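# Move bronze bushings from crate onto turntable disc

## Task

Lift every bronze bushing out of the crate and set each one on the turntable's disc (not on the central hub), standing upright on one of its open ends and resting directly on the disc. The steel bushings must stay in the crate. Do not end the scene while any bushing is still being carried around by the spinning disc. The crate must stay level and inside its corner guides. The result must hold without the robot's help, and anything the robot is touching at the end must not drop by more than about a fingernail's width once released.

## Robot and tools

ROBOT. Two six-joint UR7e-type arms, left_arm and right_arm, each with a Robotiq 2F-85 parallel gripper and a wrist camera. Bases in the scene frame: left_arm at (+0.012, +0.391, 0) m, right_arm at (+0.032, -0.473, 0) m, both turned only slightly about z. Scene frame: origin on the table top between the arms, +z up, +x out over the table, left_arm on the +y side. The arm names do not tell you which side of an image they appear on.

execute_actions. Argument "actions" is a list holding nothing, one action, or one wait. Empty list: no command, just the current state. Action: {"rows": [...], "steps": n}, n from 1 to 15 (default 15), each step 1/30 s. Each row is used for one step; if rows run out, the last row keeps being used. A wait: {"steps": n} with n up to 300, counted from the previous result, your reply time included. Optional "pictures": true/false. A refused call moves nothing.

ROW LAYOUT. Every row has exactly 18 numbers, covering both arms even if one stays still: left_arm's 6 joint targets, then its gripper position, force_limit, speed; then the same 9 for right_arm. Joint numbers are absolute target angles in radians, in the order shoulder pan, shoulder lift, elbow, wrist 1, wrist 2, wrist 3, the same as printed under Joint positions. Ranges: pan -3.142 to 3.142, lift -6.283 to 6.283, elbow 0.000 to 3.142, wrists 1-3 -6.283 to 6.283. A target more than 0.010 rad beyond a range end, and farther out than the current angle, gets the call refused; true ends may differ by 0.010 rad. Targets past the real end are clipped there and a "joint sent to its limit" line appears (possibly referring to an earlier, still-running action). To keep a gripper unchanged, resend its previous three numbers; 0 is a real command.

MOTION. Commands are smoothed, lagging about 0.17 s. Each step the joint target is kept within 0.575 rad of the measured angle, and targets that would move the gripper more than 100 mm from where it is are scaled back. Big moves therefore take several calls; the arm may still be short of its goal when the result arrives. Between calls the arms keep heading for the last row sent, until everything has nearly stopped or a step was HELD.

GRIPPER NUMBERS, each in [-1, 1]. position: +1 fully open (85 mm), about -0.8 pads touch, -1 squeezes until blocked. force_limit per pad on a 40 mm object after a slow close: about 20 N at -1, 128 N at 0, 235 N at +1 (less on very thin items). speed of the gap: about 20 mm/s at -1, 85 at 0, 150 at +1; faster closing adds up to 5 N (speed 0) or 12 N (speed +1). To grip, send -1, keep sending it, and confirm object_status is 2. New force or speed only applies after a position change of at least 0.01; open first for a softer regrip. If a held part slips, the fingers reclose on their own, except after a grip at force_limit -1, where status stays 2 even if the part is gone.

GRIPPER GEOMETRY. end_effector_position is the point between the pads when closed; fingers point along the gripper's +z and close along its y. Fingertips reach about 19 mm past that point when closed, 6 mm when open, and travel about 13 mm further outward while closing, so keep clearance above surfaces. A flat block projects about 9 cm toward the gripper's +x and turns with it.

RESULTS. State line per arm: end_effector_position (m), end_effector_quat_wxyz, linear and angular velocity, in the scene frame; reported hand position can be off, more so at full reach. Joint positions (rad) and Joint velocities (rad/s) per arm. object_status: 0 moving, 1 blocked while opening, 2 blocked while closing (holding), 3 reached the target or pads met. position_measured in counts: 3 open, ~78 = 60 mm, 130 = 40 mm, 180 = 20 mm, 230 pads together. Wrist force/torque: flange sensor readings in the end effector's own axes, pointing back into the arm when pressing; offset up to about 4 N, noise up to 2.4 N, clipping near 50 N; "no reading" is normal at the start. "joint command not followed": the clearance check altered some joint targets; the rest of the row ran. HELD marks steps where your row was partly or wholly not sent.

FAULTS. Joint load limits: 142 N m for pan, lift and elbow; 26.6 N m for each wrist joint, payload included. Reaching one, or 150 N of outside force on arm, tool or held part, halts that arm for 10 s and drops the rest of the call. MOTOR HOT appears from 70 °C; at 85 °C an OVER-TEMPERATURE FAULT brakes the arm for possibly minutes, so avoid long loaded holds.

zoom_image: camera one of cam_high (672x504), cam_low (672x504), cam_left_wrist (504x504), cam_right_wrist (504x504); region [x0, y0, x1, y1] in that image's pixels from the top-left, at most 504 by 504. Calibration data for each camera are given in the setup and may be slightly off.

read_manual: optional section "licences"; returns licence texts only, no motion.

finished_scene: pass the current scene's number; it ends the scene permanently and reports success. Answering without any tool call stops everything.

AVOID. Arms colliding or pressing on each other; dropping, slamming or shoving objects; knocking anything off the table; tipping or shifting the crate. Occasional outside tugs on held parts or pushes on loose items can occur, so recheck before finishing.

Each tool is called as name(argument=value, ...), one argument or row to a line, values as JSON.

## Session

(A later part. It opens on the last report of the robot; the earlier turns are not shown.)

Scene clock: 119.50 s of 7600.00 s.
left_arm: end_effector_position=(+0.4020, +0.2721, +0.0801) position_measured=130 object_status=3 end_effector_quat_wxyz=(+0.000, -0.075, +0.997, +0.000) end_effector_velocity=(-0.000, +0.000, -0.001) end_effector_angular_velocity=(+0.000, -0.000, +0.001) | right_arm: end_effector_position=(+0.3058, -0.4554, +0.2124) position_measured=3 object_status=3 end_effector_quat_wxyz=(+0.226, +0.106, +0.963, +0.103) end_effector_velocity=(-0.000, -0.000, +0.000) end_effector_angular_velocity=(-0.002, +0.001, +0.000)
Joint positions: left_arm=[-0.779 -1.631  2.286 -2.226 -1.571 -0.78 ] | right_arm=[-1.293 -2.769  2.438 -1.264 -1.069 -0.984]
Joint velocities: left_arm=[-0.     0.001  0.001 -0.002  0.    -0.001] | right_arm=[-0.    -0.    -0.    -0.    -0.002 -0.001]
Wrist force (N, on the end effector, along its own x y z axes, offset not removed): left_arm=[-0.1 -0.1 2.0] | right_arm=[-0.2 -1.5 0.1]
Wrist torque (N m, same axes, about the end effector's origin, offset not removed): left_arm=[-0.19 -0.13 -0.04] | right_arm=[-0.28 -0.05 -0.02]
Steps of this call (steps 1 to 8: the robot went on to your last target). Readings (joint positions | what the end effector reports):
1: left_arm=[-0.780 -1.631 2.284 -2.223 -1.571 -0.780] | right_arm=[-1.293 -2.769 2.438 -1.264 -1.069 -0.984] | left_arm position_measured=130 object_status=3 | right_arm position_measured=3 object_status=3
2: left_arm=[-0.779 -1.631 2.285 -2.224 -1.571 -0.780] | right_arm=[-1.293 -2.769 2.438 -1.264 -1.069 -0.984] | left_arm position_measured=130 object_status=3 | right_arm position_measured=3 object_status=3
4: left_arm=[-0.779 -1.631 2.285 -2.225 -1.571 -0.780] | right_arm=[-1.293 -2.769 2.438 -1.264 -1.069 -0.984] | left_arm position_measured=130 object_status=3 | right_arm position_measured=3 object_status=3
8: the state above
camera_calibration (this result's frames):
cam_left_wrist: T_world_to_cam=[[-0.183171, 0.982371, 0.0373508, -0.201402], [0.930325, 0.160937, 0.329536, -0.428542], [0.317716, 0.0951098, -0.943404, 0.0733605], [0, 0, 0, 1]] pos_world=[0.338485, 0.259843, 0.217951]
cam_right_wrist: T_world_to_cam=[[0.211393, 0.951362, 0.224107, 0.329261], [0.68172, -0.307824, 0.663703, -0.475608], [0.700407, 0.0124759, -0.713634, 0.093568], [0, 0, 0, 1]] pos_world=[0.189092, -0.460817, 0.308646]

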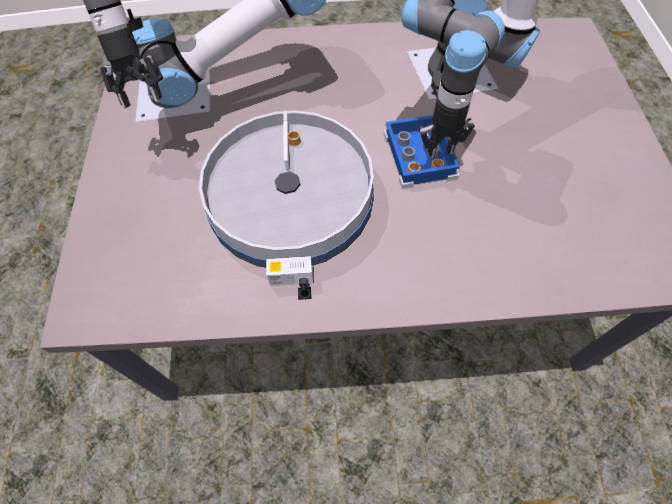

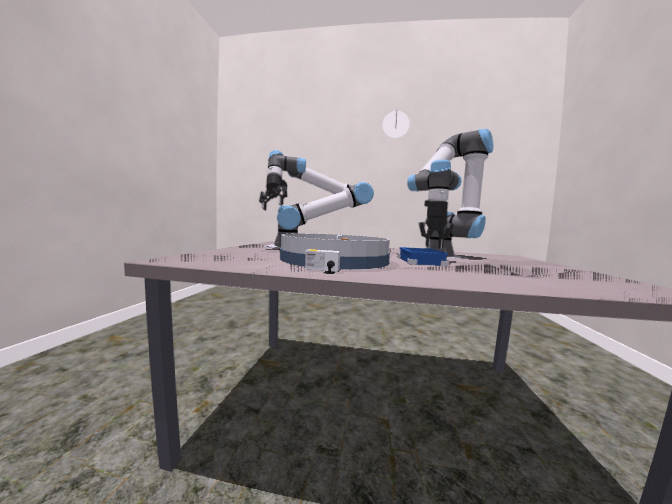

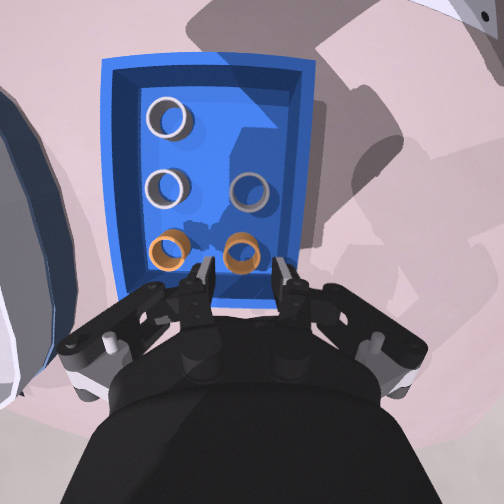

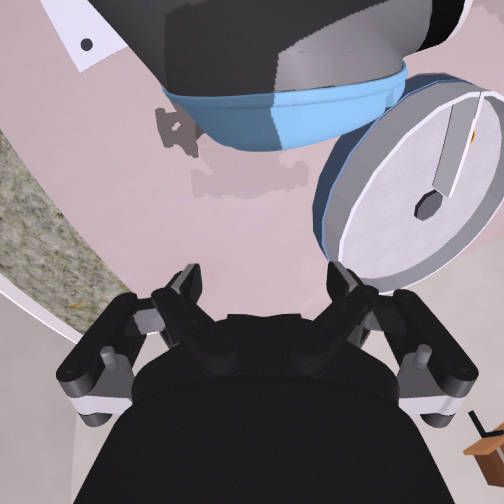

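execute_actions(
  actions=[
    {"rows":[[-0.7681,-1.5766,2.3004,-2.2946,-1.5708,-0.77,-0.01,-0.5,0,-1.293,-2.769,2.438,-1.264,-1.069,-0.984,1,0,0]],"steps":9},
  ],
  pictures=false,
)

execute_actions(
  actions=[
    {"rows":[[-0.7681,-1.5477,2.3166,-2.3397,-1.5708,-0.77,-0.01,-0.5,0,-1.293,-2.769,2.438,-1.264,-1.069,-0.984,1,0,0],[-0.7681,-1.5477,2.3166,-2.3397,-1.5708,-0.77,-0.01,-0.5,0,-1.293,-2.769,2.438,-1.264,-1.069,-0.984,1,0,0],[-0.7681,-1.5187,2.3327,-2.3848,-1.5708,-0.77,-0.01,-0.5,0,-1.293,-2.769,2.438,-1.264,-1.069,-0.984,1,0,0]],"steps":15},
  ],
)

Scene clock: 131.50 s of 7600.00 s.
left_arm: end_effector_position=(+0.4075, +0.2731, +0.0617) position_measured=130 object_status=3 end_effector_quat_wxyz=(-0.000, -0.076, +0.997, +0.000) end_effector_velocity=(+0.006, +0.000, -0.017) end_effector_angular_velocity=(-0.001, -0.002, -0.001) | right_arm: end_effector_position=(+0.3058, -0.4554, +0.2124) position_measured=3 object_status=3 end_effector_quat_wxyz=(+0.226, +0.106, +0.963, +0.103) end_effector_velocity=(-0.000, -0.000, +0.000) end_effector_angular_velocity=(-0.001, +0.001, +0.000)
Joint positions: left_arm=[-0.769 -1.581  2.299 -2.288 -1.571 -0.771] | right_arm=[-1.293 -2.769  2.438 -1.264 -1.069 -0.984]
Joint velocities: left_arm=[ 0.009  0.048  0.012 -0.063  0.     0.01 ] | right_arm=[ 0.    -0.001 -0.     0.    -0.001  0.   ]
Wrist force (N, on the end effector, along its own x y z axes, offset not removed): left_arm=[0.0 -0.3 1.6] | right_arm=[0.2 -2.8 -0.3]
Wrist torque (N m, same axes, about the end effector's origin, offset not removed): left_arm=[-0.28 -0.04 -0.06] | right_arm=[-0.45 -0.12 -0.05]
Steps of this call (steps 1 to 15: the robot went on to your last target; steps 16 to 351: nothing new was sent; steps 352 to 360: all 9 steps of this action). Readings (joint positions | what the end effector reports):
352: left_arm=[-0.779 -1.630 2.286 -2.226 -1.571 -0.780] | right_arm=[-1.293 -2.769 2.438 -1.264 -1.069 -0.984] | left_arm position_measured=130 object_status=3 | right_arm position_measured=3 object_status=3
353: left_arm=[-0.777 -1.623 2.288 -2.234 -1.571 -0.778] | right_arm=[-1.293 -2.769 2.438 -1.264 -1.069 -0.984] | left_arm position_measured=130 object_status=3 | right_arm position_measured=3 object_status=3
355: left_arm=[-0.773 -1.602 2.294 -2.261 -1.571 -0.774] | right_arm=[-1.293 -2.769 2.438 -1.264 -1.069 -0.984] | left_arm position_measured=130 object_status=3 | right_arm position_measured=3 object_status=3
359: left_arm=[-0.769 -1.583 2.299 -2.286 -1.571 -0.771] | right_arm=[-1.293 -2.769 2.438 -1.264 -1.069 -0.984] | left_arm position_measured=130 object_status=3 | right_arm position_measured=3 object_status=3
360: the state above

Scene clock: 132.00 s of 7600.00 s.
left_arm: end_effector_position=(+0.4081, +0.2732, +0.0344) position_measured=130 object_status=3 end_effector_quat_wxyz=(-0.000, -0.076, +0.997, -0.000) end_effector_velocity=(+0.000, -0.001, -0.004) end_effector_angular_velocity=(-0.002, -0.002, -0.000) | right_arm: end_effector_position=(+0.3058, -0.4554, +0.2124) position_measured=3 object_status=3 end_effector_quat_wxyz=(+0.226, +0.106, +0.963, +0.103) end_effector_velocity=(-0.000, -0.000, -0.000) end_effector_angular_velocity=(-0.000, +0.002, +0.001)
Joint positions: left_arm=[-0.768 -1.52   2.332 -2.383 -1.571 -0.77 ] | right_arm=[-1.293 -2.769  2.438 -1.264 -1.069 -0.984]
Joint velocities: left_arm=[-0.001  0.009  0.005 -0.016 -0.    -0.   ] | right_arm=[ 0.     0.001 -0.     0.    -0.002 -0.001]
Wrist force (N, on the end effector, along its own x y z axes, offset not removed): left_arm=[0.7 1.4 2.6] | right_arm=[-0.2 -1.8 1.8]
Wrist torque (N m, same axes, about the end effector's origin, offset not removed): left_arm=[0.25 -0.18 0.10] | right_arm=[-0.31 0.03 -0.06]
Steps of this call (steps 1 to 15: all 15 steps of this action). Readings (joint positions | what the end effector reports):
1: left_arm=[-0.769 -1.580 2.300 -2.291 -1.571 -0.771] | right_arm=[-1.293 -2.769 2.438 -1.264 -1.069 -0.984] | left_arm position_measured=130 object_status=3 | right_arm position_measured=3 object_status=3
2: left_arm=[-0.769 -1.574 2.303 -2.298 -1.571 -0.770] | right_arm=[-1.293 -2.769 2.438 -1.264 -1.069 -0.984] | left_arm position_measured=130 object_status=3 | right_arm position_measured=3 object_status=3
4: left_arm=[-0.768 -1.558 2.312 -2.323 -1.571 -0.770] | right_arm=[-1.293 -2.769 2.438 -1.264 -1.069 -0.984] | left_arm position_measured=130 object_status=3 | right_arm position_measured=3 object_status=3
8: left_arm=[-0.768 -1.529 2.327 -2.368 -1.571 -0.770] | right_arm=[-1.293 -2.769 2.438 -1.264 -1.069 -0.984] | left_arm position_measured=130 object_status=3 | right_arm position_measured=3 object_status=3
15: the state above
camera_calibration (this result's frames):
cam_left_wrist: T_world_to_cam=[[-0.184361, 0.982149, 0.0373282, -0.199037], [0.930134, 0.162073, 0.329519, -0.419511], [0.317587, 0.0954708, -0.943411, 0.0282362], [0, 0, 0, 1]] pos_world=[0.344539, 0.26078, 0.172305]
cam_right_wrist: T_world_to_cam=[[0.211393, 0.951362, 0.224107, 0.329261], [0.68172, -0.307824, 0.663703, -0.475608], [0.700407, 0.0124759, -0.713634, 0.0935679], [0, 0, 0, 1]] pos_world=[0.189092, -0.460817, 0.308646]

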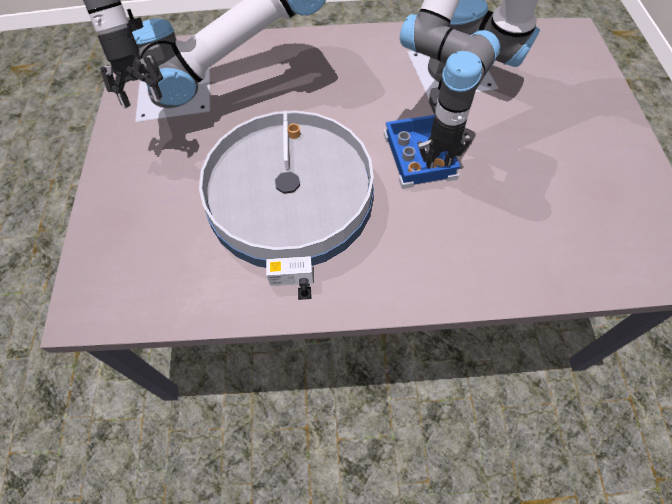

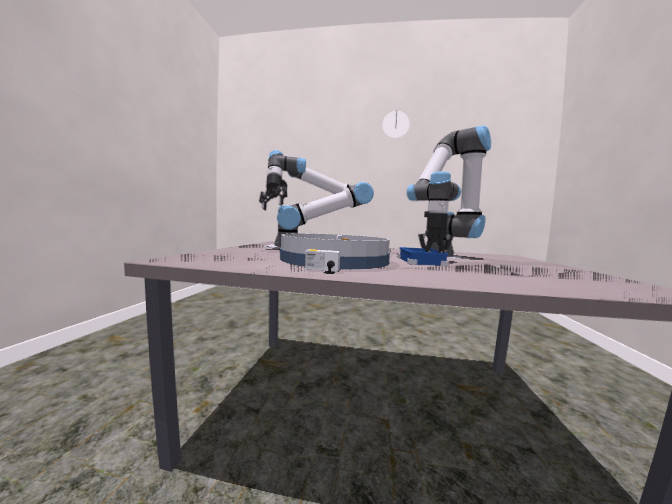

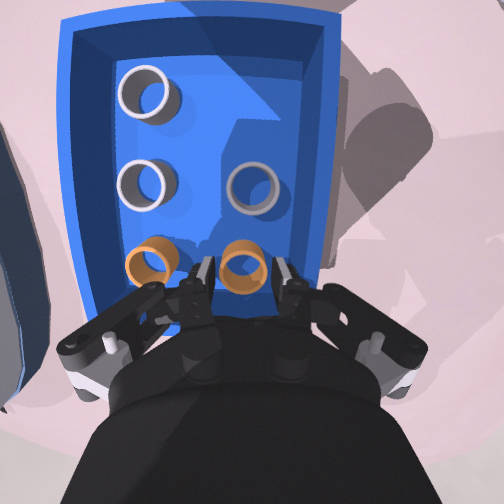

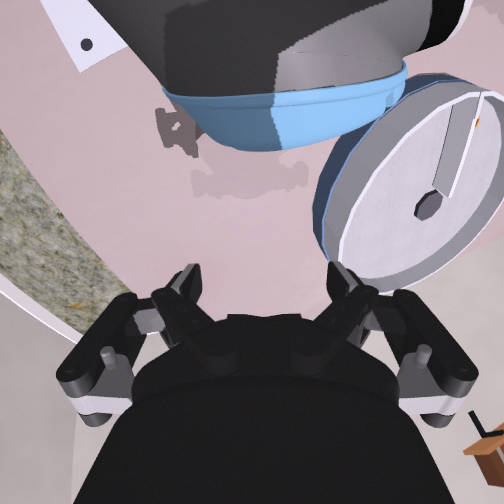

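execute_actions(
  actions=[
    {"rows":[[-0.7681,-1.5187,2.3327,-2.3848,-1.5708,-0.77,-1,-0.5,-0.5,-1.293,-2.769,2.438,-1.264,-1.069,-0.984,1,0,0]],"steps":14},
  ],
  pictures=false,
)

execute_actions(
  actions=[
    {"rows":[[-0.7681,-1.5477,2.3166,-2.3397,-1.5708,-0.77,-1,-0.5,-0.5,-1.293,-2.769,2.438,-1.264,-1.069,-0.984,1,0,0],[-0.7681,-1.5477,2.3166,-2.3397,-1.5708,-0.77,-1,-0.5,-0.5,-1.293,-2.769,2.438,-1.264,-1.069,-0.984,1,0,0],[-0.7681,-1.5766,2.3004,-2.2946,-1.5708,-0.77,-1,-0.5,-0.5,-1.293,-2.769,2.438,-1.264,-1.069,-0.984,1,0,0],[-0.7681,-1.5766,2.3004,-2.2946,-1.5708,-0.77,-1,-0.5,-0.5,-1.293,-2.769,2.438,-1.264,-1.069,-0.984,1,0,0],[-0.7793,-1.6306,2.2857,-2.2259,-1.5708,-0.77,-1,-0.5,-0.5,-1.293,-2.769,2.438,-1.264,-1.069,-0.984,1,0,0],[-0.7793,-1.6306,2.2857,-2.2259,-1.5708,-0.77,-1,-0.5,-0.5,-1.293,-2.769,2.438,-1.264,-1.069,-0.984,1,0,0],[-0.7793,-1.6306,2.2857,-2.2259,-1.5708,-0.77,-1,-0.5,-0.5,-1.293,-2.769,2.438,-1.264,-1.069,-0.984,1,0,0],[-0.7793,-1.738,2.1688,-2.0016,-1.5708,-0.77,-1,-0.5,-0.5,-1.293,-2.769,2.438,-1.264,-1.069,-0.984,1,0,0]],"steps":15},
  ],
  pictures=false,
)

execute_actions(
  actions=[
    {"rows":[[-1.193,-1.3705,1.7941,-1.9944,-1.5708,-1.25,-1,-0.5,-0.5,-1.293,-2.769,2.438,-1.264,-1.069,-0.984,1,0,0]],"steps":15},
  ],
  pictures=false,
)

execute_actions(
  actions=[
    {"rows":[[-1.193,-1.3705,1.7941,-1.9944,-1.5708,-1.25,-1,-0.5,-0.5,-1.293,-2.769,2.438,-1.264,-1.069,-0.984,1,0,0],[-1.193,-1.3705,1.7941,-1.9944,-1.5708,-1.25,-1,-0.5,-0.5,-1.293,-2.769,2.438,-1.264,-1.069,-0.984,1,0,0],[-1.193,-1.3705,1.7941,-1.9944,-1.5708,-1.25,-1,-0.5,-0.5,-1.293,-2.769,2.438,-1.264,-1.069,-0.984,1,0,0],[-1.193,-1.3002,1.8781,-2.1487,-1.5708,-1.25,-1,-0.5,-0.5,-1.293,-2.769,2.438,-1.264,-1.069,-0.984,1,0,0]],"steps":13},
  ],
  pictures=false,
)

execute_actions(
  actions=[
    {"rows":[[-1.193,-1.2896,1.887,-2.1682,-1.5708,-1.25,-1,-0.5,-0.5,-1.293,-2.769,2.438,-1.264,-1.069,-0.984,1,0,0]],"steps":14},
  ],
  pictures=false,
)

Scene clock: 159.10 s of 7600.00 s.
left_arm: end_effector_position=(+0.4081, +0.2732, +0.0340) position_measured=154 object_status=2 end_effector_quat_wxyz=(-0.000, -0.076, +0.997, -0.000) end_effector_velocity=(+0.000, +0.000, +0.000) end_effector_angular_velocity=(-0.000, -0.001, +0.001) | right_arm: end_effector_position=(+0.3058, -0.4554, +0.2124) position_measured=3 object_status=3 end_effector_quat_wxyz=(+0.226, +0.106, +0.963, +0.103) end_effector_velocity=(-0.000, -0.000, -0.000) end_effector_angular_velocity=(-0.001, +0.001, +0.001)
Joint positions: left_arm=[-0.768 -1.519  2.333 -2.385 -1.571 -0.77 ] | right_arm=[-1.293 -2.769  2.438 -1.264 -1.069 -0.984]
Joint velocities: left_arm=[ 0.    -0.001 -0.     0.     0.    -0.   ] | right_arm=[ 0.     0.    -0.     0.    -0.001 -0.001]
Wrist force (N, on the end effector, along its own x y z axes, offset not removed): left_arm=[6.4 4.5 -20.5] | right_arm=[0.5 -3.2 1.8]
Wrist torque (N m, same axes, about the end effector's origin, offset not removed): left_arm=[-0.16 -0.29 0.10] | right_arm=[-0.50 -0.11 -0.02]
Steps of this call (steps 1 to 15: the robot went on to your last target; steps 16 to 799: nothing new was sent; steps 800 to 813: all 14 steps of this action). Readings (joint positions | what the end effector reports):
800: left_arm=[-0.768 -1.519 2.333 -2.385 -1.571 -0.770] | right_arm=[-1.293 -2.769 2.438 -1.264 -1.069 -0.984] | left_arm position_measured=130 object_status=0 | right_arm position_measured=3 object_status=3
801: left_arm=[-0.768 -1.519 2.333 -2.385 -1.571 -0.770] | right_arm=[-1.293 -2.769 2.438 -1.264 -1.069 -0.984] | left_arm position_measured=131 object_status=0 | right_arm position_measured=3 object_status=3
803: left_arm=[-0.768 -1.519 2.333 -2.385 -1.571 -0.770] | right_arm=[-1.293 -2.769 2.438 -1.264 -1.069 -0.984] | left_arm position_measured=137 object_status=0 | right_arm position_measured=3 object_status=3
807: left_arm=[-0.768 -1.519 2.333 -2.385 -1.571 -0.770] | right_arm=[-1.293 -2.769 2.438 -1.264 -1.069 -0.984] | left_arm position_measured=153 object_status=0 | right_arm position_measured=3 object_status=3
813: the state above

Scene clock: 159.60 s of 7600.00 s.
left_arm: end_effector_position=(+0.4049, +0.2703, +0.1395) position_measured=154 object_status=2 end_effector_quat_wxyz=(+0.003, -0.070, +0.998, -0.002) end_effector_velocity=(-0.027, +0.017, +0.107) end_effector_angular_velocity=(+0.042, +0.057, -0.005) | right_arm: end_effector_position=(+0.3058, -0.4554, +0.2124) position_measured=3 object_status=3 end_effector_quat_wxyz=(+0.226, +0.106, +0.963, +0.103) end_effector_velocity=(+0.000, -0.000, +0.000) end_effector_angular_velocity=(+0.000, -0.000, -0.001)
Joint positions: left_arm=[-0.779 -1.72   2.186 -2.044 -1.571 -0.77 ] | right_arm=[-1.293 -2.769  2.438 -1.264 -1.069 -0.984]
Joint velocities: left_arm=[-0.005 -0.183 -0.176  0.43   0.001 -0.   ] | right_arm=[-0.001  0.001 -0.001  0.     0.    -0.   ]
Wrist force (N, on the end effector, along its own x y z axes, offset not removed): left_arm=[0.5 1.0 -1.6] | right_arm=[0.5 -2.1 0.6]
Wrist torque (N m, same axes, about the end effector's origin, offset not removed): left_arm=[0.12 -0.09 -0.15] | right_arm=[-0.20 -0.07 -0.01]
Steps of this call (steps 1 to 15: all 15 steps of this action). Readings (joint positions | what the end effector reports):
1: left_arm=[-0.768 -1.519 2.333 -2.385 -1.571 -0.770] | right_arm=[-1.293 -2.769 2.438 -1.264 -1.069 -0.984] | left_arm position_measured=154 object_status=2 | right_arm position_measured=3 object_status=3
2: left_arm=[-0.768 -1.523 2.330 -2.378 -1.571 -0.770] | right_arm=[-1.293 -2.769 2.438 -1.264 -1.069 -0.984] | left_arm position_measured=154 object_status=2 | right_arm position_measured=3 object_status=3
4: left_arm=[-0.768 -1.539 2.321 -2.355 -1.571 -0.770] | right_arm=[-1.293 -2.769 2.438 -1.264 -1.069 -0.984] | left_arm position_measured=154 object_status=2 | right_arm position_measured=3 object_status=3
8: left_arm=[-0.774 -1.595 2.298 -2.275 -1.571 -0.770] | right_arm=[-1.293 -2.769 2.438 -1.264 -1.069 -0.984] | left_arm position_measured=154 object_status=2 | right_arm position_measured=3 object_status=3
15: the state above

Scene clock: 160.10 s of 7600.00 s.
left_arm: end_effector_position=(+0.4100, +0.0263, +0.1522) position_measured=154 object_status=2 end_effector_quat_wxyz=(+0.000, -0.098, +0.995, -0.000) end_effector_velocity=(-0.086, -0.360, -0.020) end_effector_angular_velocity=(+0.007, +0.005, +0.091) | right_arm: end_effector_position=(+0.3058, -0.4554, +0.2124) position_measured=3 object_status=3 end_effector_quat_wxyz=(+0.226, +0.106, +0.963, +0.103) end_effector_velocity=(-0.000, -0.000, -0.000) end_effector_angular_velocity=(-0.001, +0.002, -0.001)
Joint positions: left_arm=[-1.142 -1.414  1.841 -1.998 -1.571 -1.188] | right_arm=[-1.293 -2.769  2.438 -1.264 -1.069 -0.984]
Joint velocities: left_arm=[-0.514  0.437 -0.466  0.037  0.    -0.604] | right_arm=[-0.    -0.    -0.    -0.    -0.002  0.001]
Wrist force (N, on the end effector, along its own x y z axes, offset not removed): left_arm=[4.1 -3.4 2.1] | right_arm=[0.3 -1.3 0.9]
Wrist torque (N m, same axes, about the end effector's origin, offset not removed): left_arm=[-0.43 -0.51 -0.05] | right_arm=[-0.16 -0.11 -0.07]
Steps of this call (steps 1 to 15: all 15 steps of this action). Readings (joint positions | what the end effector reports):
1: left_arm=[-0.779 -1.725 2.181 -2.032 -1.571 -0.770] | right_arm=[-1.293 -2.769 2.438 -1.264 -1.069 -0.984] | left_arm position_measured=154 object_status=2 | right_arm position_measured=3 object_status=3
2: left_arm=[-0.788 -1.720 2.169 -2.027 -1.571 -0.779] | right_arm=[-1.293 -2.769 2.438 -1.264 -1.069 -0.984] | left_arm position_measured=154 object_status=2 | right_arm position_measured=3 object_status=3
4: left_arm=[-0.843 -1.672 2.115 -2.022 -1.571 -0.839] | right_arm=[-1.293 -2.769 2.438 -1.264 -1.069 -0.984] | left_arm position_measured=154 object_status=2 | right_arm position_measured=3 object_status=3
8: left_arm=[-0.959 -1.571 2.008 -2.013 -1.571 -0.975] | right_arm=[-1.293 -2.769 2.438 -1.264 -1.069 -0.984] | left_arm position_measured=154 object_status=2 | right_arm position_measured=3 object_status=3
15: the state above

Scene clock: 160.53 s of 7600.00 s.
left_arm: end_effector_position=(+0.4002, -0.0092, +0.0938) position_measured=154 object_status=2 end_effector_quat_wxyz=(-0.000, -0.103, +0.995, +0.001) end_effector_velocity=(-0.001, -0.006, -0.038) end_effector_angular_velocity=(-0.014, -0.009, -0.000) | right_arm: end_effector_position=(+0.3058, -0.4554, +0.2124) position_measured=3 object_status=3 end_effector_quat_wxyz=(+0.226, +0.106, +0.963, +0.103) end_effector_velocity=(-0.000, +0.000, +0.000) end_effector_angular_velocity=(-0.000, +0.000, -0.001)
Joint positions: left_arm=[-1.192 -1.305  1.873 -2.137 -1.571 -1.249] | right_arm=[-1.293 -2.769  2.438 -1.264 -1.069 -0.984]
Joint velocities: left_arm=[-0.007  0.052  0.051 -0.12   0.001 -0.007] | right_arm=[-0.    -0.     0.     0.    -0.     0.001]
Wrist force (N, on the end effector, along its own x y z axes, offset not removed): left_arm=[0.8 0.7 4.8] | right_arm=[0.2 -3.0 1.2]
Wrist torque (N m, same axes, about the end effector's origin, offset not removed): left_arm=[-0.02 -0.16 -0.01] | right_arm=[-0.58 -0.05 -0.06]
Steps of this call (steps 1 to 13: all 13 steps of this action). Readings (joint positions | what the end effector reports):
1: left_arm=[-1.156 -1.402 1.828 -1.997 -1.571 -1.206] | right_arm=[-1.293 -2.769 2.438 -1.264 -1.069 -0.984] | left_arm position_measured=154 object_status=2 | right_arm position_measured=3 object_status=3
2: left_arm=[-1.167 -1.393 1.818 -1.996 -1.571 -1.219] | right_arm=[-1.293 -2.769 2.438 -1.264 -1.069 -0.984] | left_arm position_measured=154 object_status=2 | right_arm position_measured=3 object_status=3
4: left_arm=[-1.180 -1.381 1.807 -1.996 -1.571 -1.234] | right_arm=[-1.293 -2.769 2.438 -1.264 -1.069 -0.984] | left_arm position_measured=154 object_status=2 | right_arm position_measured=3 object_status=3
8: left_arm=[-1.189 -1.328 1.850 -2.084 -1.571 -1.246] | right_arm=[-1.293 -2.769 2.438 -1.264 -1.069 -0.984] | left_arm position_measured=154 object_status=2 | right_arm position_measured=3 object_status=3
13: the state above

Scene clock: 161.00 s of 7600.00 s.
left_arm: end_effector_position=(+0.4001, -0.0099, +0.0826) position_measured=154 object_status=2 end_effector_quat_wxyz=(-0.000, -0.103, +0.995, -0.000) end_effector_velocity=(-0.000, -0.000, -0.002) end_effector_angular_velocity=(-0.001, +0.000, -0.000) | right_arm: end_effector_position=(+0.3058, -0.4554, +0.2124) position_measured=3 object_status=3 end_effector_quat_wxyz=(+0.226, +0.106, +0.963, +0.103) end_effector_velocity=(+0.000, +0.000, +0.000) end_effector_angular_velocity=(-0.000, -0.001, +0.001)
Joint positions: left_arm=[-1.193 -1.29   1.887 -2.168 -1.571 -1.25 ] | right_arm=[-1.293 -2.769  2.438 -1.264 -1.069 -0.984]
Joint velocities: left_arm=[-0.     0.003  0.002 -0.005 -0.    -0.   ] | right_arm=[ 0.     0.001 -0.001 -0.     0.001 -0.001]
Wrist force (N, on the end effector, along its own x y z axes, offset not removed): left_arm=[0.9 2.0 3.9] | right_arm=[-0.3 -2.5 0.6]
Wrist torque (N m, same axes, about the end effector's origin, offset not removed): left_arm=[0.20 -0.19 0.00] | right_arm=[-0.32 -0.02 -0.04]
Steps of this call (steps 1 to 14: all 14 steps of this action). Readings (joint positions | what the end effector reports):
1: left_arm=[-1.193 -1.304 1.875 -2.141 -1.571 -1.249] | right_arm=[-1.293 -2.769 2.438 -1.264 -1.069 -0.984] | left_arm position_measured=154 object_status=2 | right_arm position_measured=3 object_status=3
2: left_arm=[-1.193 -1.301 1.877 -2.146 -1.571 -1.250] | right_arm=[-1.293 -2.769 2.438 -1.264 -1.069 -0.984] | left_arm position_measured=154 object_status=2 | right_arm position_measured=3 object_status=3
4: left_arm=[-1.193 -1.296 1.882 -2.156 -1.571 -1.250] | right_arm=[-1.293 -2.769 2.438 -1.264 -1.069 -0.984] | left_arm position_measured=154 object_status=2 | right_arm position_measured=3 object_status=3
8: left_arm=[-1.193 -1.291 1.886 -2.165 -1.571 -1.250] | right_arm=[-1.293 -2.769 2.438 -1.264 -1.069 -0.984] | left_arm position_measured=154 object_status=2 | right_arm position_measured=3 object_status=3
14: the state above

execute_actions(
  actions=[
    {"rows":[[-1.193,-1.2878,1.8885,-2.1715,-1.5708,-1.25,-1,-0.5,-0.5,-1.293,-2.769,2.438,-1.264,-1.069,-0.984,1,0,0]],"steps":9},
  ],
  pictures=false,
)

execute_actions(
  actions=[
    {"rows":[[-1.193,-1.2878,1.8885,-2.1715,-1.5708,-1.25,0.3,-0.5,0.5,-1.293,-2.769,2.438,-1.264,-1.069,-0.984,1,0,0]],"steps":7},
  ],
  pictures=false,
)

execute_actions(
  actions=[
    {"rows":[[-1.193,-1.3705,1.7941,-1.9944,-1.5708,-1.25,0.3,-0.5,0.5,-1.293,-2.769,2.438,-1.264,-1.069,-0.984,1,0,0]],"steps":9},
  ],
  pictures=false,
)

execute_actions(
  actions=[
    {"rows":[[-0.8741,-1.6472,2.0913,-2.0149,-1.5708,-0.875,-0.01,-0.5,0,-1.293,-2.769,2.438,-1.264,-1.069,-0.984,1,0,0]],"steps":15},
  ],
  pictures=false,
)

execute_actions(
  actions=[
    {"rows":[[-0.8741,-1.5445,2.2016,-2.2279,-1.5708,-0.875,-0.01,-0.5,0,-1.293,-2.769,2.438,-1.264,-1.069,-0.984,1,0,0]],"steps":15},
  ],
  pictures=false,
)

execute_actions(
  actions=[
    {"steps":6},
  ],
)

Scene clock: 175.90 s of 7600.00 s.
left_arm: end_effector_position=(+0.4002, -0.0101, +0.0816) position_measured=154 object_status=2 end_effector_quat_wxyz=(+0.000, -0.103, +0.995, -0.000) end_effector_velocity=(-0.000, +0.001, -0.002) end_effector_angular_velocity=(+0.004, +0.001, +0.000) | right_arm: end_effector_position=(+0.3058, -0.4554, +0.2124) position_measured=3 object_status=3 end_effector_quat_wxyz=(+0.226, +0.106, +0.963, +0.103) end_effector_velocity=(+0.000, +0.000, -0.000) end_effector_angular_velocity=(-0.000, -0.000, +0.001)
Joint positions: left_arm=[-1.193 -1.288  1.888 -2.171 -1.571 -1.25 ] | right_arm=[-1.293 -2.769  2.438 -1.264 -1.069 -0.984]
Joint velocities: left_arm=[-0.     0.003  0.002 -0.001  0.001 -0.001] | right_arm=[ 0.    -0.001  0.001  0.     0.    -0.001]
Wrist force (N, on the end effector, along its own x y z axes, offset not removed): left_arm=[6.0 1.5 -42.8] | right_arm=[-0.4 -2.5 1.3]
Wrist torque (N m, same axes, about the end effector's origin, offset not removed): left_arm=[0.24 0.00 -0.09] | right_arm=[-0.41 -0.03 0.01]
Steps of this call (steps 1 to 15: the robot went on to your last target; steps 16 to 438: nothing new was sent; steps 439 to 447: all 9 steps of this action). Readings (joint positions | what the end effector reports):
439: left_arm=[-1.193 -1.290 1.887 -2.168 -1.571 -1.250] | right_arm=[-1.293 -2.769 2.438 -1.264 -1.069 -0.984] | left_arm position_measured=154 object_status=2 | right_arm position_measured=3 object_status=3
440: left_arm=[-1.193 -1.289 1.887 -2.169 -1.571 -1.250] | right_arm=[-1.293 -2.769 2.438 -1.264 -1.069 -0.984] | left_arm position_measured=154 object_status=2 | right_arm position_measured=3 object_status=3
442: left_arm=[-1.193 -1.289 1.888 -2.170 -1.571 -1.250] | right_arm=[-1.293 -2.769 2.438 -1.264 -1.069 -0.984] | left_arm position_measured=154 object_status=2 | right_arm position_measured=3 object_status=3
446: left_arm=[-1.193 -1.288 1.888 -2.171 -1.571 -1.250] | right_arm=[-1.293 -2.769 2.438 -1.264 -1.069 -0.984] | left_arm position_measured=154 object_status=2 | right_arm position_measured=3 object_status=3
447: the state above

Scene clock: 176.13 s of 7600.00 s.
left_arm: end_effector_position=(+0.4000, -0.0097, +0.0809) position_measured=112 object_status=0 end_effector_quat_wxyz=(-0.000, -0.103, +0.995, +0.000) end_effector_velocity=(+0.000, -0.001, +0.001) end_effector_angular_velocity=(-0.002, -0.002, -0.000) | right_arm: end_effector_position=(+0.3058, -0.4554, +0.2124) position_measured=3 object_status=3 end_effector_quat_wxyz=(+0.226, +0.106, +0.963, +0.103) end_effector_velocity=(-0.000, -0.000, -0.000) end_effector_angular_velocity=(-0.001, +0.002, -0.000)
Joint positions: left_arm=[-1.193 -1.288  1.889 -2.171 -1.571 -1.25 ] | right_arm=[-1.293 -2.769  2.438 -1.264 -1.069 -0.984]
Joint velocities: left_arm=[-0.001 -0.001 -0.001 -0.     0.001 -0.   ] | right_arm=[-0.001 -0.     0.     0.    -0.002 -0.001]
Wrist force (N, on the end effector, along its own x y z axes, offset not removed): left_arm=[1.0 1.5 1.8] | right_arm=[-0.8 -2.1 1.1]
Wrist torque (N m, same axes, about the end effector's origin, offset not removed): left_arm=[0.18 -0.28 0.00] | right_arm=[-0.34 0.11 -0.06]
Steps of this call (steps 1 to 7: all 7 steps of this action). Readings (joint positions | what the end effector reports):
1: left_arm=[-1.193 -1.288 1.888 -2.171 -1.571 -1.250] | right_arm=[-1.293 -2.769 2.438 -1.264 -1.069 -0.984] | left_arm position_measured=154 object_status=0 | right_arm position_measured=3 object_status=3
2: left_arm=[-1.193 -1.288 1.888 -2.171 -1.571 -1.250] | right_arm=[-1.293 -2.769 2.438 -1.264 -1.069 -0.984] | left_arm position_measured=154 object_status=0 | right_arm position_measured=3 object_status=3
4: left_arm=[-1.193 -1.288 1.889 -2.171 -1.571 -1.250] | right_arm=[-1.293 -2.769 2.438 -1.264 -1.069 -0.984] | left_arm position_measured=141 object_status=0 | right_arm position_measured=3 object_status=3
7: the state above

Scene clock: 176.43 s of 7600.00 s.
left_arm: end_effector_position=(+0.4007, -0.0109, +0.1436) position_measured=91 object_status=0 end_effector_quat_wxyz=(+0.001, -0.103, +0.995, -0.001) end_effector_velocity=(-0.006, +0.011, +0.065) end_effector_angular_velocity=(+0.025, +0.014, +0.001) | right_arm: end_effector_position=(+0.3058, -0.4554, +0.2124) position_measured=3 object_status=3 end_effector_quat_wxyz=(+0.226, +0.106, +0.963, +0.103) end_effector_velocity=(-0.000, -0.000, -0.000) end_effector_angular_velocity=(-0.001, +0.001, -0.000)
Joint positions: left_arm=[-1.193 -1.363  1.803 -2.014 -1.571 -1.25 ] | right_arm=[-1.293 -2.769  2.438 -1.264 -1.069 -0.984]
Joint velocities: left_arm=[ 0.001 -0.08  -0.092  0.201  0.    -0.   ] | right_arm=[-0.    -0.001 -0.     0.    -0.001 -0.   ]
Wrist force (N, on the end effector, along its own x y z axes, offset not removed): left_arm=[1.0 0.8 0.1] | right_arm=[-0.4 -2.4 -0.7]
Wrist torque (N m, same axes, about the end effector's origin, offset not removed): left_arm=[-0.06 -0.15 -0.03] | right_arm=[-0.37 0.03 -0.07]
Steps of this call (steps 1 to 9: all 9 steps of this action). Readings (joint positions | what the end effector reports):
1: left_arm=[-1.193 -1.288 1.888 -2.171 -1.571 -1.250] | right_arm=[-1.293 -2.769 2.438 -1.264 -1.069 -0.984] | left_arm position_measured=102 object_status=0 | right_arm position_measured=3 object_status=3
2: left_arm=[-1.193 -1.296 1.881 -2.162 -1.571 -1.250] | right_arm=[-1.293 -2.769 2.438 -1.264 -1.069 -0.984] | left_arm position_measured=97 object_status=0 | right_arm position_measured=3 object_status=3
4: left_arm=[-1.193 -1.328 1.844 -2.103 -1.571 -1.250] | right_arm=[-1.293 -2.769 2.438 -1.264 -1.069 -0.984] | left_arm position_measured=93 object_status=0 | right_arm position_measured=3 object_status=3
8: left_arm=[-1.193 -1.360 1.807 -2.022 -1.571 -1.250] | right_arm=[-1.293 -2.769 2.438 -1.264 -1.069 -0.984] | left_arm position_measured=91 object_status=0 | right_arm position_measured=3 object_status=3
9: the state above

Scene clock: 176.93 s of 7600.00 s.
left_arm: end_effector_position=(+0.4178, +0.2001, +0.1508) position_measured=130 object_status=0 end_effector_quat_wxyz=(+0.000, -0.077, +0.997, -0.000) end_effector_velocity=(-0.016, +0.120, -0.007) end_effector_angular_velocity=(+0.002, +0.002, -0.036) | right_arm: end_effector_position=(+0.3058, -0.4554, +0.2124) position_measured=3 object_status=3 end_effector_quat_wxyz=(+0.226, +0.106, +0.963, +0.103) end_effector_velocity=(+0.000, +0.000, +0.000) end_effector_angular_velocity=(+0.000, -0.000, -0.000)
Joint positions: left_arm=[-0.892 -1.632  2.075 -2.015 -1.571 -0.897] | right_arm=[-1.293 -2.769  2.438 -1.264 -1.069 -0.984]
Joint velocities: left_arm=[ 0.181 -0.156  0.164 -0.005  0.     0.217] | right_arm=[-0. -0. -0.  0.  0. -0.]
Wrist force (N, on the end effector, along its own x y z axes, offset not removed): left_arm=[1.7 5.5 0.2] | right_arm=[-1.1 -4.0 -0.3]
Wrist torque (N m, same axes, about the end effector's origin, offset not removed): left_arm=[0.71 -0.37 0.03] | right_arm=[-0.59 0.16 0.01]
Steps of this call (steps 1 to 15: all 15 steps of this action). Readings (joint positions | what the end effector reports):
1: left_arm=[-1.193 -1.365 1.801 -2.009 -1.571 -1.250] | right_arm=[-1.293 -2.769 2.438 -1.264 -1.069 -0.984] | left_arm position_measured=91 object_status=0 | right_arm position_measured=3 object_status=3
2: left_arm=[-1.184 -1.375 1.807 -2.008 -1.571 -1.241] | right_arm=[-1.293 -2.769 2.438 -1.264 -1.069 -0.984] | left_arm position_measured=92 object_status=0 | right_arm position_measured=3 object_status=3
4: left_arm=[-1.133 -1.423 1.855 -2.009 -1.571 -1.184] | right_arm=[-1.293 -2.769 2.438 -1.264 -1.069 -0.984] | left_arm position_measured=101 object_status=0 | right_arm position_measured=3 object_status=3
8: left_arm=[-1.023 -1.518 1.955 -2.012 -1.571 -1.054] | right_arm=[-1.293 -2.769 2.438 -1.264 -1.069 -0.984] | left_arm position_measured=126 object_status=0 | right_arm position_measured=3 object_status=3
15: the state above

Scene clock: 177.43 s of 7600.00 s.
left_arm: end_effector_position=(+0.4160, +0.2118, +0.0809) position_measured=130 object_status=3 end_effector_quat_wxyz=(-0.000, -0.075, +0.997, +0.000) end_effector_velocity=(+0.001, +0.000, -0.008) end_effector_angular_velocity=(-0.003, -0.005, -0.001) | right_arm: end_effector_position=(+0.3058, -0.4554, +0.2124) position_measured=3 object_status=3 end_effector_quat_wxyz=(+0.226, +0.106, +0.963, +0.103) end_effector_velocity=(-0.000, -0.000, -0.000) end_effector_angular_velocity=(-0.001, +0.000, +0.000)
Joint positions: left_arm=[-0.874 -1.546  2.2   -2.225 -1.571 -0.875] | right_arm=[-1.293 -2.769  2.438 -1.264 -1.069 -0.984]
Joint velocities: left_arm=[ 0.001  0.013  0.015 -0.034  0.001  0.001] | right_arm=[-0.    -0.     0.    -0.    -0.001 -0.   ]
Wrist force (N, on the end effector, along its own x y z axes, offset not removed): left_arm=[1.2 1.8 1.6] | right_arm=[-0.5 -1.2 0.3]
Wrist torque (N m, same axes, about the end effector's origin, offset not removed): left_arm=[0.23 -0.23 -0.02] | right_arm=[-0.11 0.04 -0.15]
Steps of this call (steps 1 to 15: all 15 steps of this action). Readings (joint positions | what the end effector reports):
1: left_arm=[-0.887 -1.636 2.080 -2.015 -1.571 -0.890] | right_arm=[-1.293 -2.769 2.438 -1.264 -1.069 -0.984] | left_arm position_measured=130 object_status=0 | right_arm position_measured=3 object_status=3
2: left_arm=[-0.883 -1.631 2.092 -2.024 -1.571 -0.886] | right_arm=[-1.293 -2.769 2.438 -1.264 -1.069 -0.984] | left_arm position_measured=130 object_status=0 | right_arm position_measured=3 object_status=3
4: left_arm=[-0.879 -1.595 2.138 -2.089 -1.571 -0.881] | right_arm=[-1.293 -2.769 2.438 -1.264 -1.069 -0.984] | left_arm position_measured=130 object_status=3 | right_arm position_measured=3 object_status=3
8: left_arm=[-0.875 -1.558 2.185 -2.192 -1.571 -0.876] | right_arm=[-1.293 -2.769 2.438 -1.264 -1.069 -0.984] | left_arm position_measured=130 object_status=3 | right_arm position_measured=3 object_status=3
15: the state above

Scene clock: 177.63 s of 7600.00 s.
left_arm: end_effector_position=(+0.4161, +0.2119, +0.0801) position_measured=130 object_status=3 end_effector_quat_wxyz=(+0.000, -0.075, +0.997, +0.000) end_effector_velocity=(-0.000, +0.000, -0.002) end_effector_angular_velocity=(-0.000, +0.001, +0.001) | right_arm: end_effector_position=(+0.3058, -0.4554, +0.2124) position_measured=3 object_status=3 end_effector_quat_wxyz=(+0.226, +0.106, +0.963, +0.103) end_effector_velocity=(-0.000, +0.000, -0.000) end_effector_angular_velocity=(+0.000, +0.000, +0.001)
Joint positions: left_arm=[-0.874 -1.545  2.201 -2.227 -1.571 -0.875] | right_arm=[-1.293 -2.769  2.438 -1.264 -1.069 -0.984]
Joint velocities: left_arm=[ 0.001  0.003  0.003 -0.005 -0.001 -0.   ] | right_arm=[ 0.001  0.     0.     0.    -0.    -0.001]
Wrist force (N, on the end effector, along its own x y z axes, offset not removed): left_arm=[2.1 -0.6 1.9] | right_arm=[1.0 -1.5 0.3]
Wrist torque (N m, same axes, about the end effector's origin, offset not removed): left_arm=[-0.21 -0.42 -0.07] | right_arm=[-0.19 -0.20 -0.04]
Steps of this call (steps 1 to 6: the robot went on to your last target). Readings (joint positions | what the end effector reports):
1: left_arm=[-0.874 -1.545 2.200 -2.226 -1.571 -0.875] | right_arm=[-1.293 -2.769 2.438 -1.264 -1.069 -0.984] | left_arm position_measured=130 object_status=3 | right_arm position_measured=3 object_status=3
2: left_arm=[-0.874 -1.545 2.201 -2.226 -1.571 -0.875] | right_arm=[-1.293 -2.769 2.438 -1.264 -1.069 -0.984] | left_arm position_measured=130 object_status=3 | right_arm position_measured=3 object_status=3
4: left_arm=[-0.874 -1.545 2.201 -2.227 -1.571 -0.875] | right_arm=[-1.293 -2.769 2.438 -1.264 -1.069 -0.984] | left_arm position_measured=130 object_status=3 | right_arm position_measured=3 object_status=3
6: the state above
camera_calibration (this result's frames):
cam_left_wrist: T_world_to_cam=[[-0.183382, 0.982331, 0.0373701, -0.139518], [0.930292, 0.161131, 0.329536, -0.431916], [0.317692, 0.0951958, -0.943403, 0.074683], [0, 0, 0, 1]] pos_world=[0.352497, 0.199539, 0.218002]
cam_right_wrist: T_world_to_cam=[[0.211393, 0.951362, 0.224107, 0.329261], [0.68172, -0.307824, 0.663703, -0.475608], [0.700407, 0.0124759, -0.713634, 0.093568], [0, 0, 0, 1]] pos_world=[0.189092, -0.460817, 0.308646]

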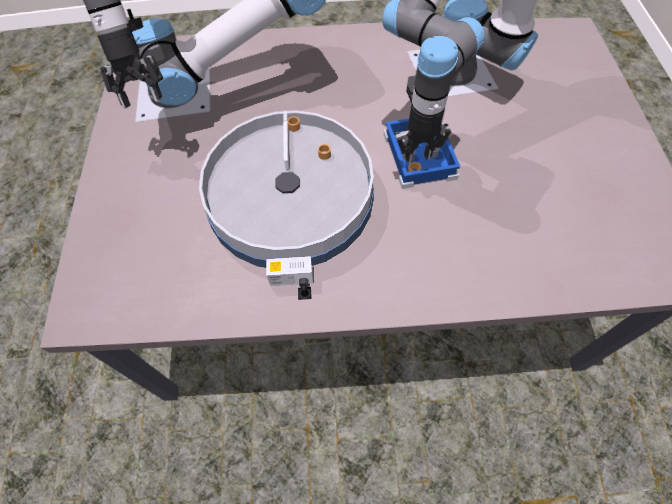

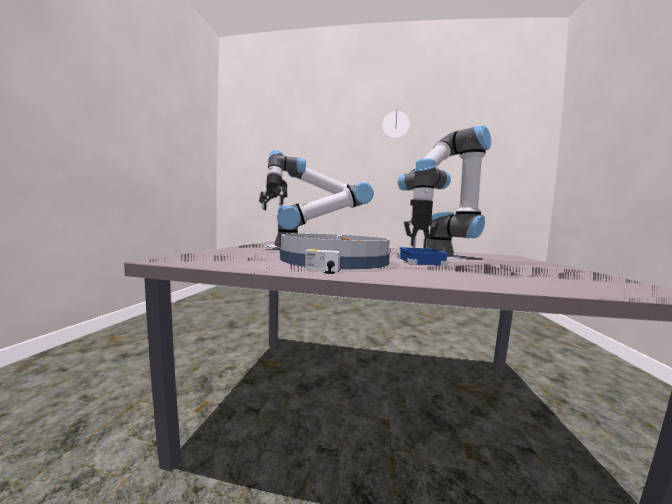

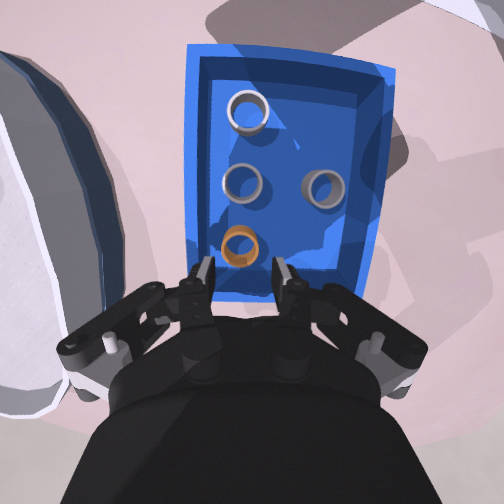

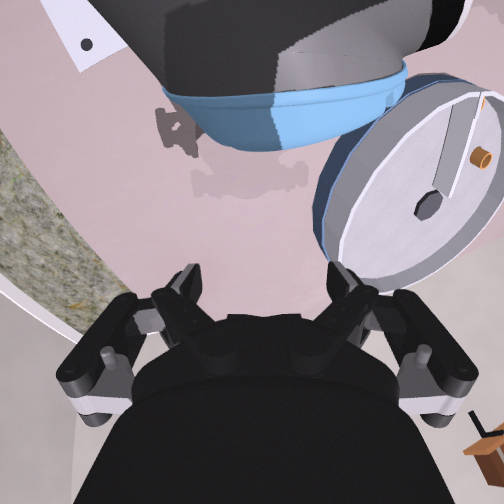

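execute_actions(
  actions=[
    {"rows":[[-0.877,-1.502,2.23,-2.299,-1.5708,-0.877,-0.01,-0.5,0,-1.293,-2.769,2.438,-1.264,-1.069,-0.984,1,0,0]],"steps":8},
  ],
  pictures=false,
)

execute_actions(
  actions=[
    {"rows":[[-0.877,-1.48,2.243,-2.334,-1.5708,-0.877,-0.01,-0.5,0,-1.293,-2.769,2.438,-1.264,-1.069,-0.984,1,0,0],[-0.877,-1.48,2.243,-2.334,-1.5708,-0.877,-0.01,-0.5,0,-1.293,-2.769,2.438,-1.264,-1.069,-0.984,1,0,0],[-0.877,-1.4573,2.2561,-2.3696,-1.5708,-0.877,-0.01,-0.5,0,-1.293,-2.769,2.438,-1.264,-1.069,-0.984,1,0,0]],"steps":15},
  ],
  pictures=false,
)

execute_actions(
  actions=[
    {"rows":[[-0.877,-1.4573,2.2561,-2.3696,-1.5708,-0.877,-1,-0.5,-0.5,-1.293,-2.769,2.438,-1.264,-1.069,-0.984,1,0,0]],"steps":14},
  ],
)

Scene clock: 186.57 s of 7600.00 s.
left_arm: end_effector_position=(+0.4158, +0.2108, +0.0603) position_measured=130 object_status=3 end_effector_quat_wxyz=(-0.000, -0.075, +0.997, +0.000) end_effector_velocity=(+0.000, -0.002, -0.026) end_effector_angular_velocity=(-0.004, -0.004, -0.001) | right_arm: end_effector_position=(+0.3058, -0.4554, +0.2124) position_measured=3 object_status=3 end_effector_quat_wxyz=(+0.226, +0.106, +0.963, +0.103) end_effector_velocity=(-0.000, +0.000, -0.000) end_effector_angular_velocity=(-0.000, +0.002, +0.001)
Joint positions: left_arm=[-0.876 -1.507  2.227 -2.29  -1.571 -0.877] | right_arm=[-1.293 -2.769  2.438 -1.264 -1.069 -0.984]
Joint velocities: left_arm=[-0.004  0.052  0.034 -0.091 -0.    -0.003] | right_arm=[ 0.     0.    -0.     0.    -0.002 -0.   ]
Wrist force (N, on the end effector, along its own x y z axes, offset not removed): left_arm=[1.9 1.3 2.8] | right_arm=[-0.4 -2.9 1.2]
Wrist torque (N m, same axes, about the end effector's origin, offset not removed): left_arm=[0.08 -0.32 -0.18] | right_arm=[-0.44 -0.06 -0.14]
Steps of this call (steps 1 to 15: the robot went on to your last target; steps 16 to 260: nothing new was sent; steps 261 to 268: all 8 steps of this action). Readings (joint positions | what the end effector reports):
261: left_arm=[-0.874 -1.544 2.202 -2.228 -1.571 -0.875] | right_arm=[-1.293 -2.769 2.438 -1.264 -1.069 -0.984] | left_arm position_measured=130 object_status=3 | right_arm position_measured=3 object_status=3
262: left_arm=[-0.874 -1.538 2.206 -2.236 -1.571 -0.875] | right_arm=[-1.293 -2.769 2.438 -1.264 -1.069 -0.984] | left_arm position_measured=130 object_status=3 | right_arm position_measured=3 object_status=3
264: left_arm=[-0.875 -1.522 2.217 -2.264 -1.571 -0.876] | right_arm=[-1.293 -2.769 2.438 -1.264 -1.069 -0.984] | left_arm position_measured=130 object_status=3 | right_arm position_measured=3 object_status=3
268: the state above

Scene clock: 187.07 s of 7600.00 s.
left_arm: end_effector_position=(+0.4155, +0.2107, +0.0363) position_measured=130 object_status=3 end_effector_quat_wxyz=(-0.000, -0.075, +0.997, -0.000) end_effector_velocity=(-0.000, +0.000, -0.005) end_effector_angular_velocity=(+0.002, +0.001, -0.001) | right_arm: end_effector_position=(+0.3058, -0.4554, +0.2124) position_measured=3 object_status=3 end_effector_quat_wxyz=(+0.226, +0.106, +0.963, +0.103) end_effector_velocity=(-0.000, -0.000, -0.000) end_effector_angular_velocity=(+0.000, +0.002, +0.000)
Joint positions: left_arm=[-0.877 -1.458  2.256 -2.368 -1.571 -0.877] | right_arm=[-1.293 -2.769  2.438 -1.264 -1.069 -0.984]
Joint velocities: left_arm=[-0.001  0.01   0.005 -0.012  0.    -0.   ] | right_arm=[ 0.     0.001  0.    -0.    -0.002 -0.   ]
Wrist force (N, on the end effector, along its own x y z axes, offset not removed): left_arm=[0.2 0.0 0.0] | right_arm=[-0.8 -1.9 0.9]
Wrist torque (N m, same axes, about the end effector's origin, offset not removed): left_arm=[-0.27 -0.21 0.03] | right_arm=[-0.28 0.06 -0.06]
Steps of this call (steps 1 to 15: all 15 steps of this action). Readings (joint positions | what the end effector reports):
1: left_arm=[-0.877 -1.505 2.228 -2.293 -1.571 -0.877] | right_arm=[-1.293 -2.769 2.438 -1.264 -1.069 -0.984] | left_arm position_measured=130 object_status=3 | right_arm position_measured=3 object_status=3
2: left_arm=[-0.877 -1.501 2.231 -2.300 -1.571 -0.877] | right_arm=[-1.293 -2.769 2.438 -1.264 -1.069 -0.984] | left_arm position_measured=130 object_status=3 | right_arm position_measured=3 object_status=3
4: left_arm=[-0.877 -1.488 2.239 -2.321 -1.571 -0.877] | right_arm=[-1.293 -2.769 2.438 -1.264 -1.069 -0.984] | left_arm position_measured=130 object_status=3 | right_arm position_measured=3 object_status=3
8: left_arm=[-0.877 -1.465 2.251 -2.356 -1.571 -0.877] | right_arm=[-1.293 -2.769 2.438 -1.264 -1.069 -0.984] | left_arm position_measured=130 object_status=3 | right_arm position_measured=3 object_status=3
15: the state above

Scene clock: 187.53 s of 7600.00 s.
left_arm: end_effector_position=(+0.4156, +0.2107, +0.0360) position_measured=155 object_status=2 end_effector_quat_wxyz=(+0.000, -0.075, +0.997, -0.000) end_effector_velocity=(-0.000, +0.000, -0.000) end_effector_angular_velocity=(+0.001, +0.000, -0.002) | right_arm: end_effector_position=(+0.3058, -0.4554, +0.2124) position_measured=3 object_status=3 end_effector_quat_wxyz=(+0.226, +0.106, +0.963, +0.103) end_effector_velocity=(+0.000, -0.000, +0.000) end_effector_angular_velocity=(-0.001, -0.000, +0.001)
Joint positions: left_arm=[-0.877 -1.457  2.256 -2.37  -1.571 -0.877] | right_arm=[-1.293 -2.769  2.438 -1.264 -1.069 -0.984]
Joint velocities: left_arm=[-0.    -0.     0.     0.     0.     0.002] | right_arm=[-0.     0.    -0.001  0.     0.    -0.002]
Wrist force (N, on the end effector, along its own x y z axes, offset not removed): left_arm=[4.9 7.3 -20.9] | right_arm=[0.9 -2.1 -0.3]
Wrist torque (N m, same axes, about the end effector's origin, offset not removed): left_arm=[0.05 0.06 -0.01] | right_arm=[-0.32 -0.22 -0.02]
Steps of this call (steps 1 to 14: all 14 steps of this action). Readings (joint positions | what the end effector reports):
1: left_arm=[-0.877 -1.458 2.256 -2.369 -1.571 -0.877] | right_arm=[-1.293 -2.769 2.438 -1.264 -1.069 -0.984] | left_arm position_measured=130 object_status=0 | right_arm position_measured=3 object_status=3
2: left_arm=[-0.877 -1.458 2.256 -2.369 -1.571 -0.877] | right_arm=[-1.293 -2.769 2.438 -1.264 -1.069 -0.984] | left_arm position_measured=131 object_status=0 | right_arm position_measured=3 object_status=3
4: left_arm=[-0.877 -1.458 2.256 -2.369 -1.571 -0.877] | right_arm=[-1.293 -2.769 2.438 -1.264 -1.069 -0.984] | left_arm position_measured=137 object_status=0 | right_arm position_measured=3 object_status=3
8: left_arm=[-0.877 -1.457 2.256 -2.370 -1.571 -0.877] | right_arm=[-1.293 -2.769 2.438 -1.264 -1.069 -0.984] | left_arm position_measured=153 object_status=0 | right_arm position_measured=3 object_status=3
14: the state above
camera_calibration (this result's frames):
cam_left_wrist: T_world_to_cam=[[-0.182499, 0.982501, 0.03722, -0.137179], [0.930403, 0.160335, 0.329611, -0.416611], [0.317875, 0.0947833, -0.943383, 0.0333522], [0, 0, 0, 1]] pos_world=[0.351979, 0.198415, 0.173889]
cam_right_wrist: T_world_to_cam=[[0.211393, 0.951362, 0.224107, 0.329261], [0.68172, -0.307823, 0.663704, -0.475608], [0.700407, 0.0124758, -0.713634, 0.0935679], [0, 0, 0, 1]] pos_world=[0.189092, -0.460817, 0.308646]

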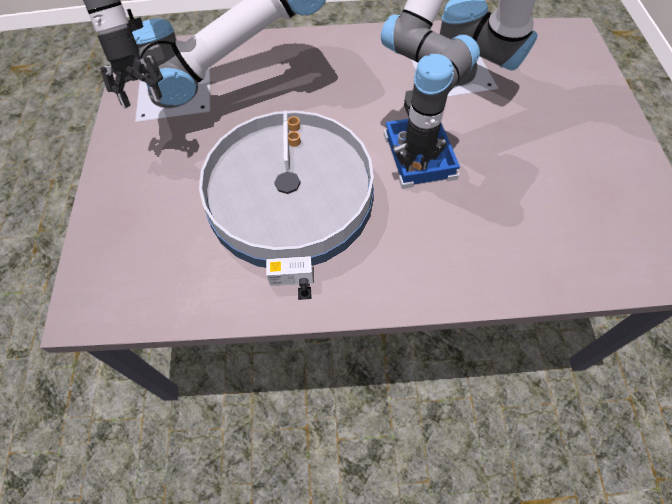

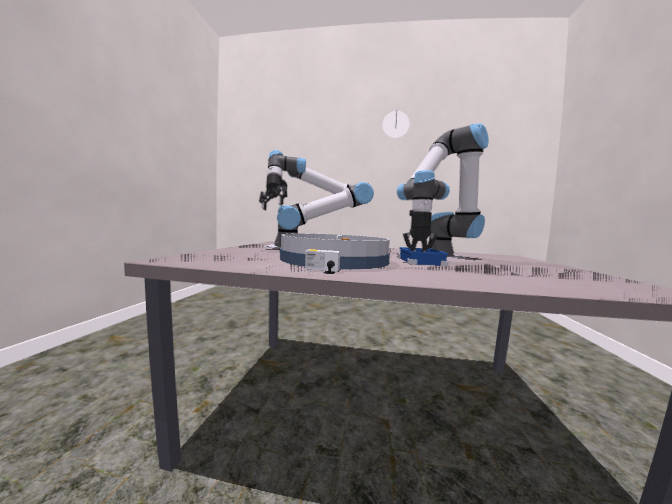

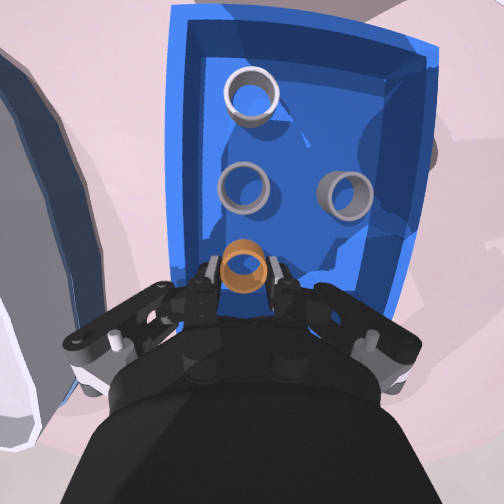

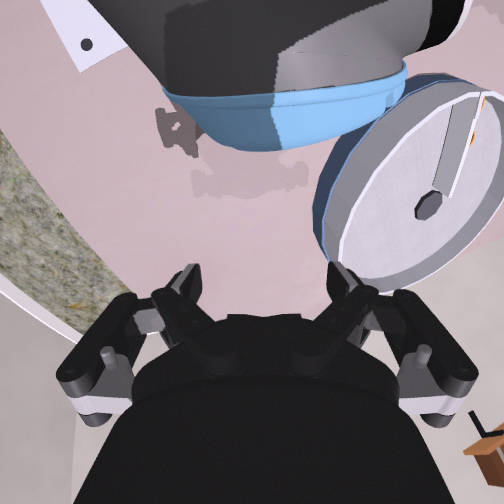

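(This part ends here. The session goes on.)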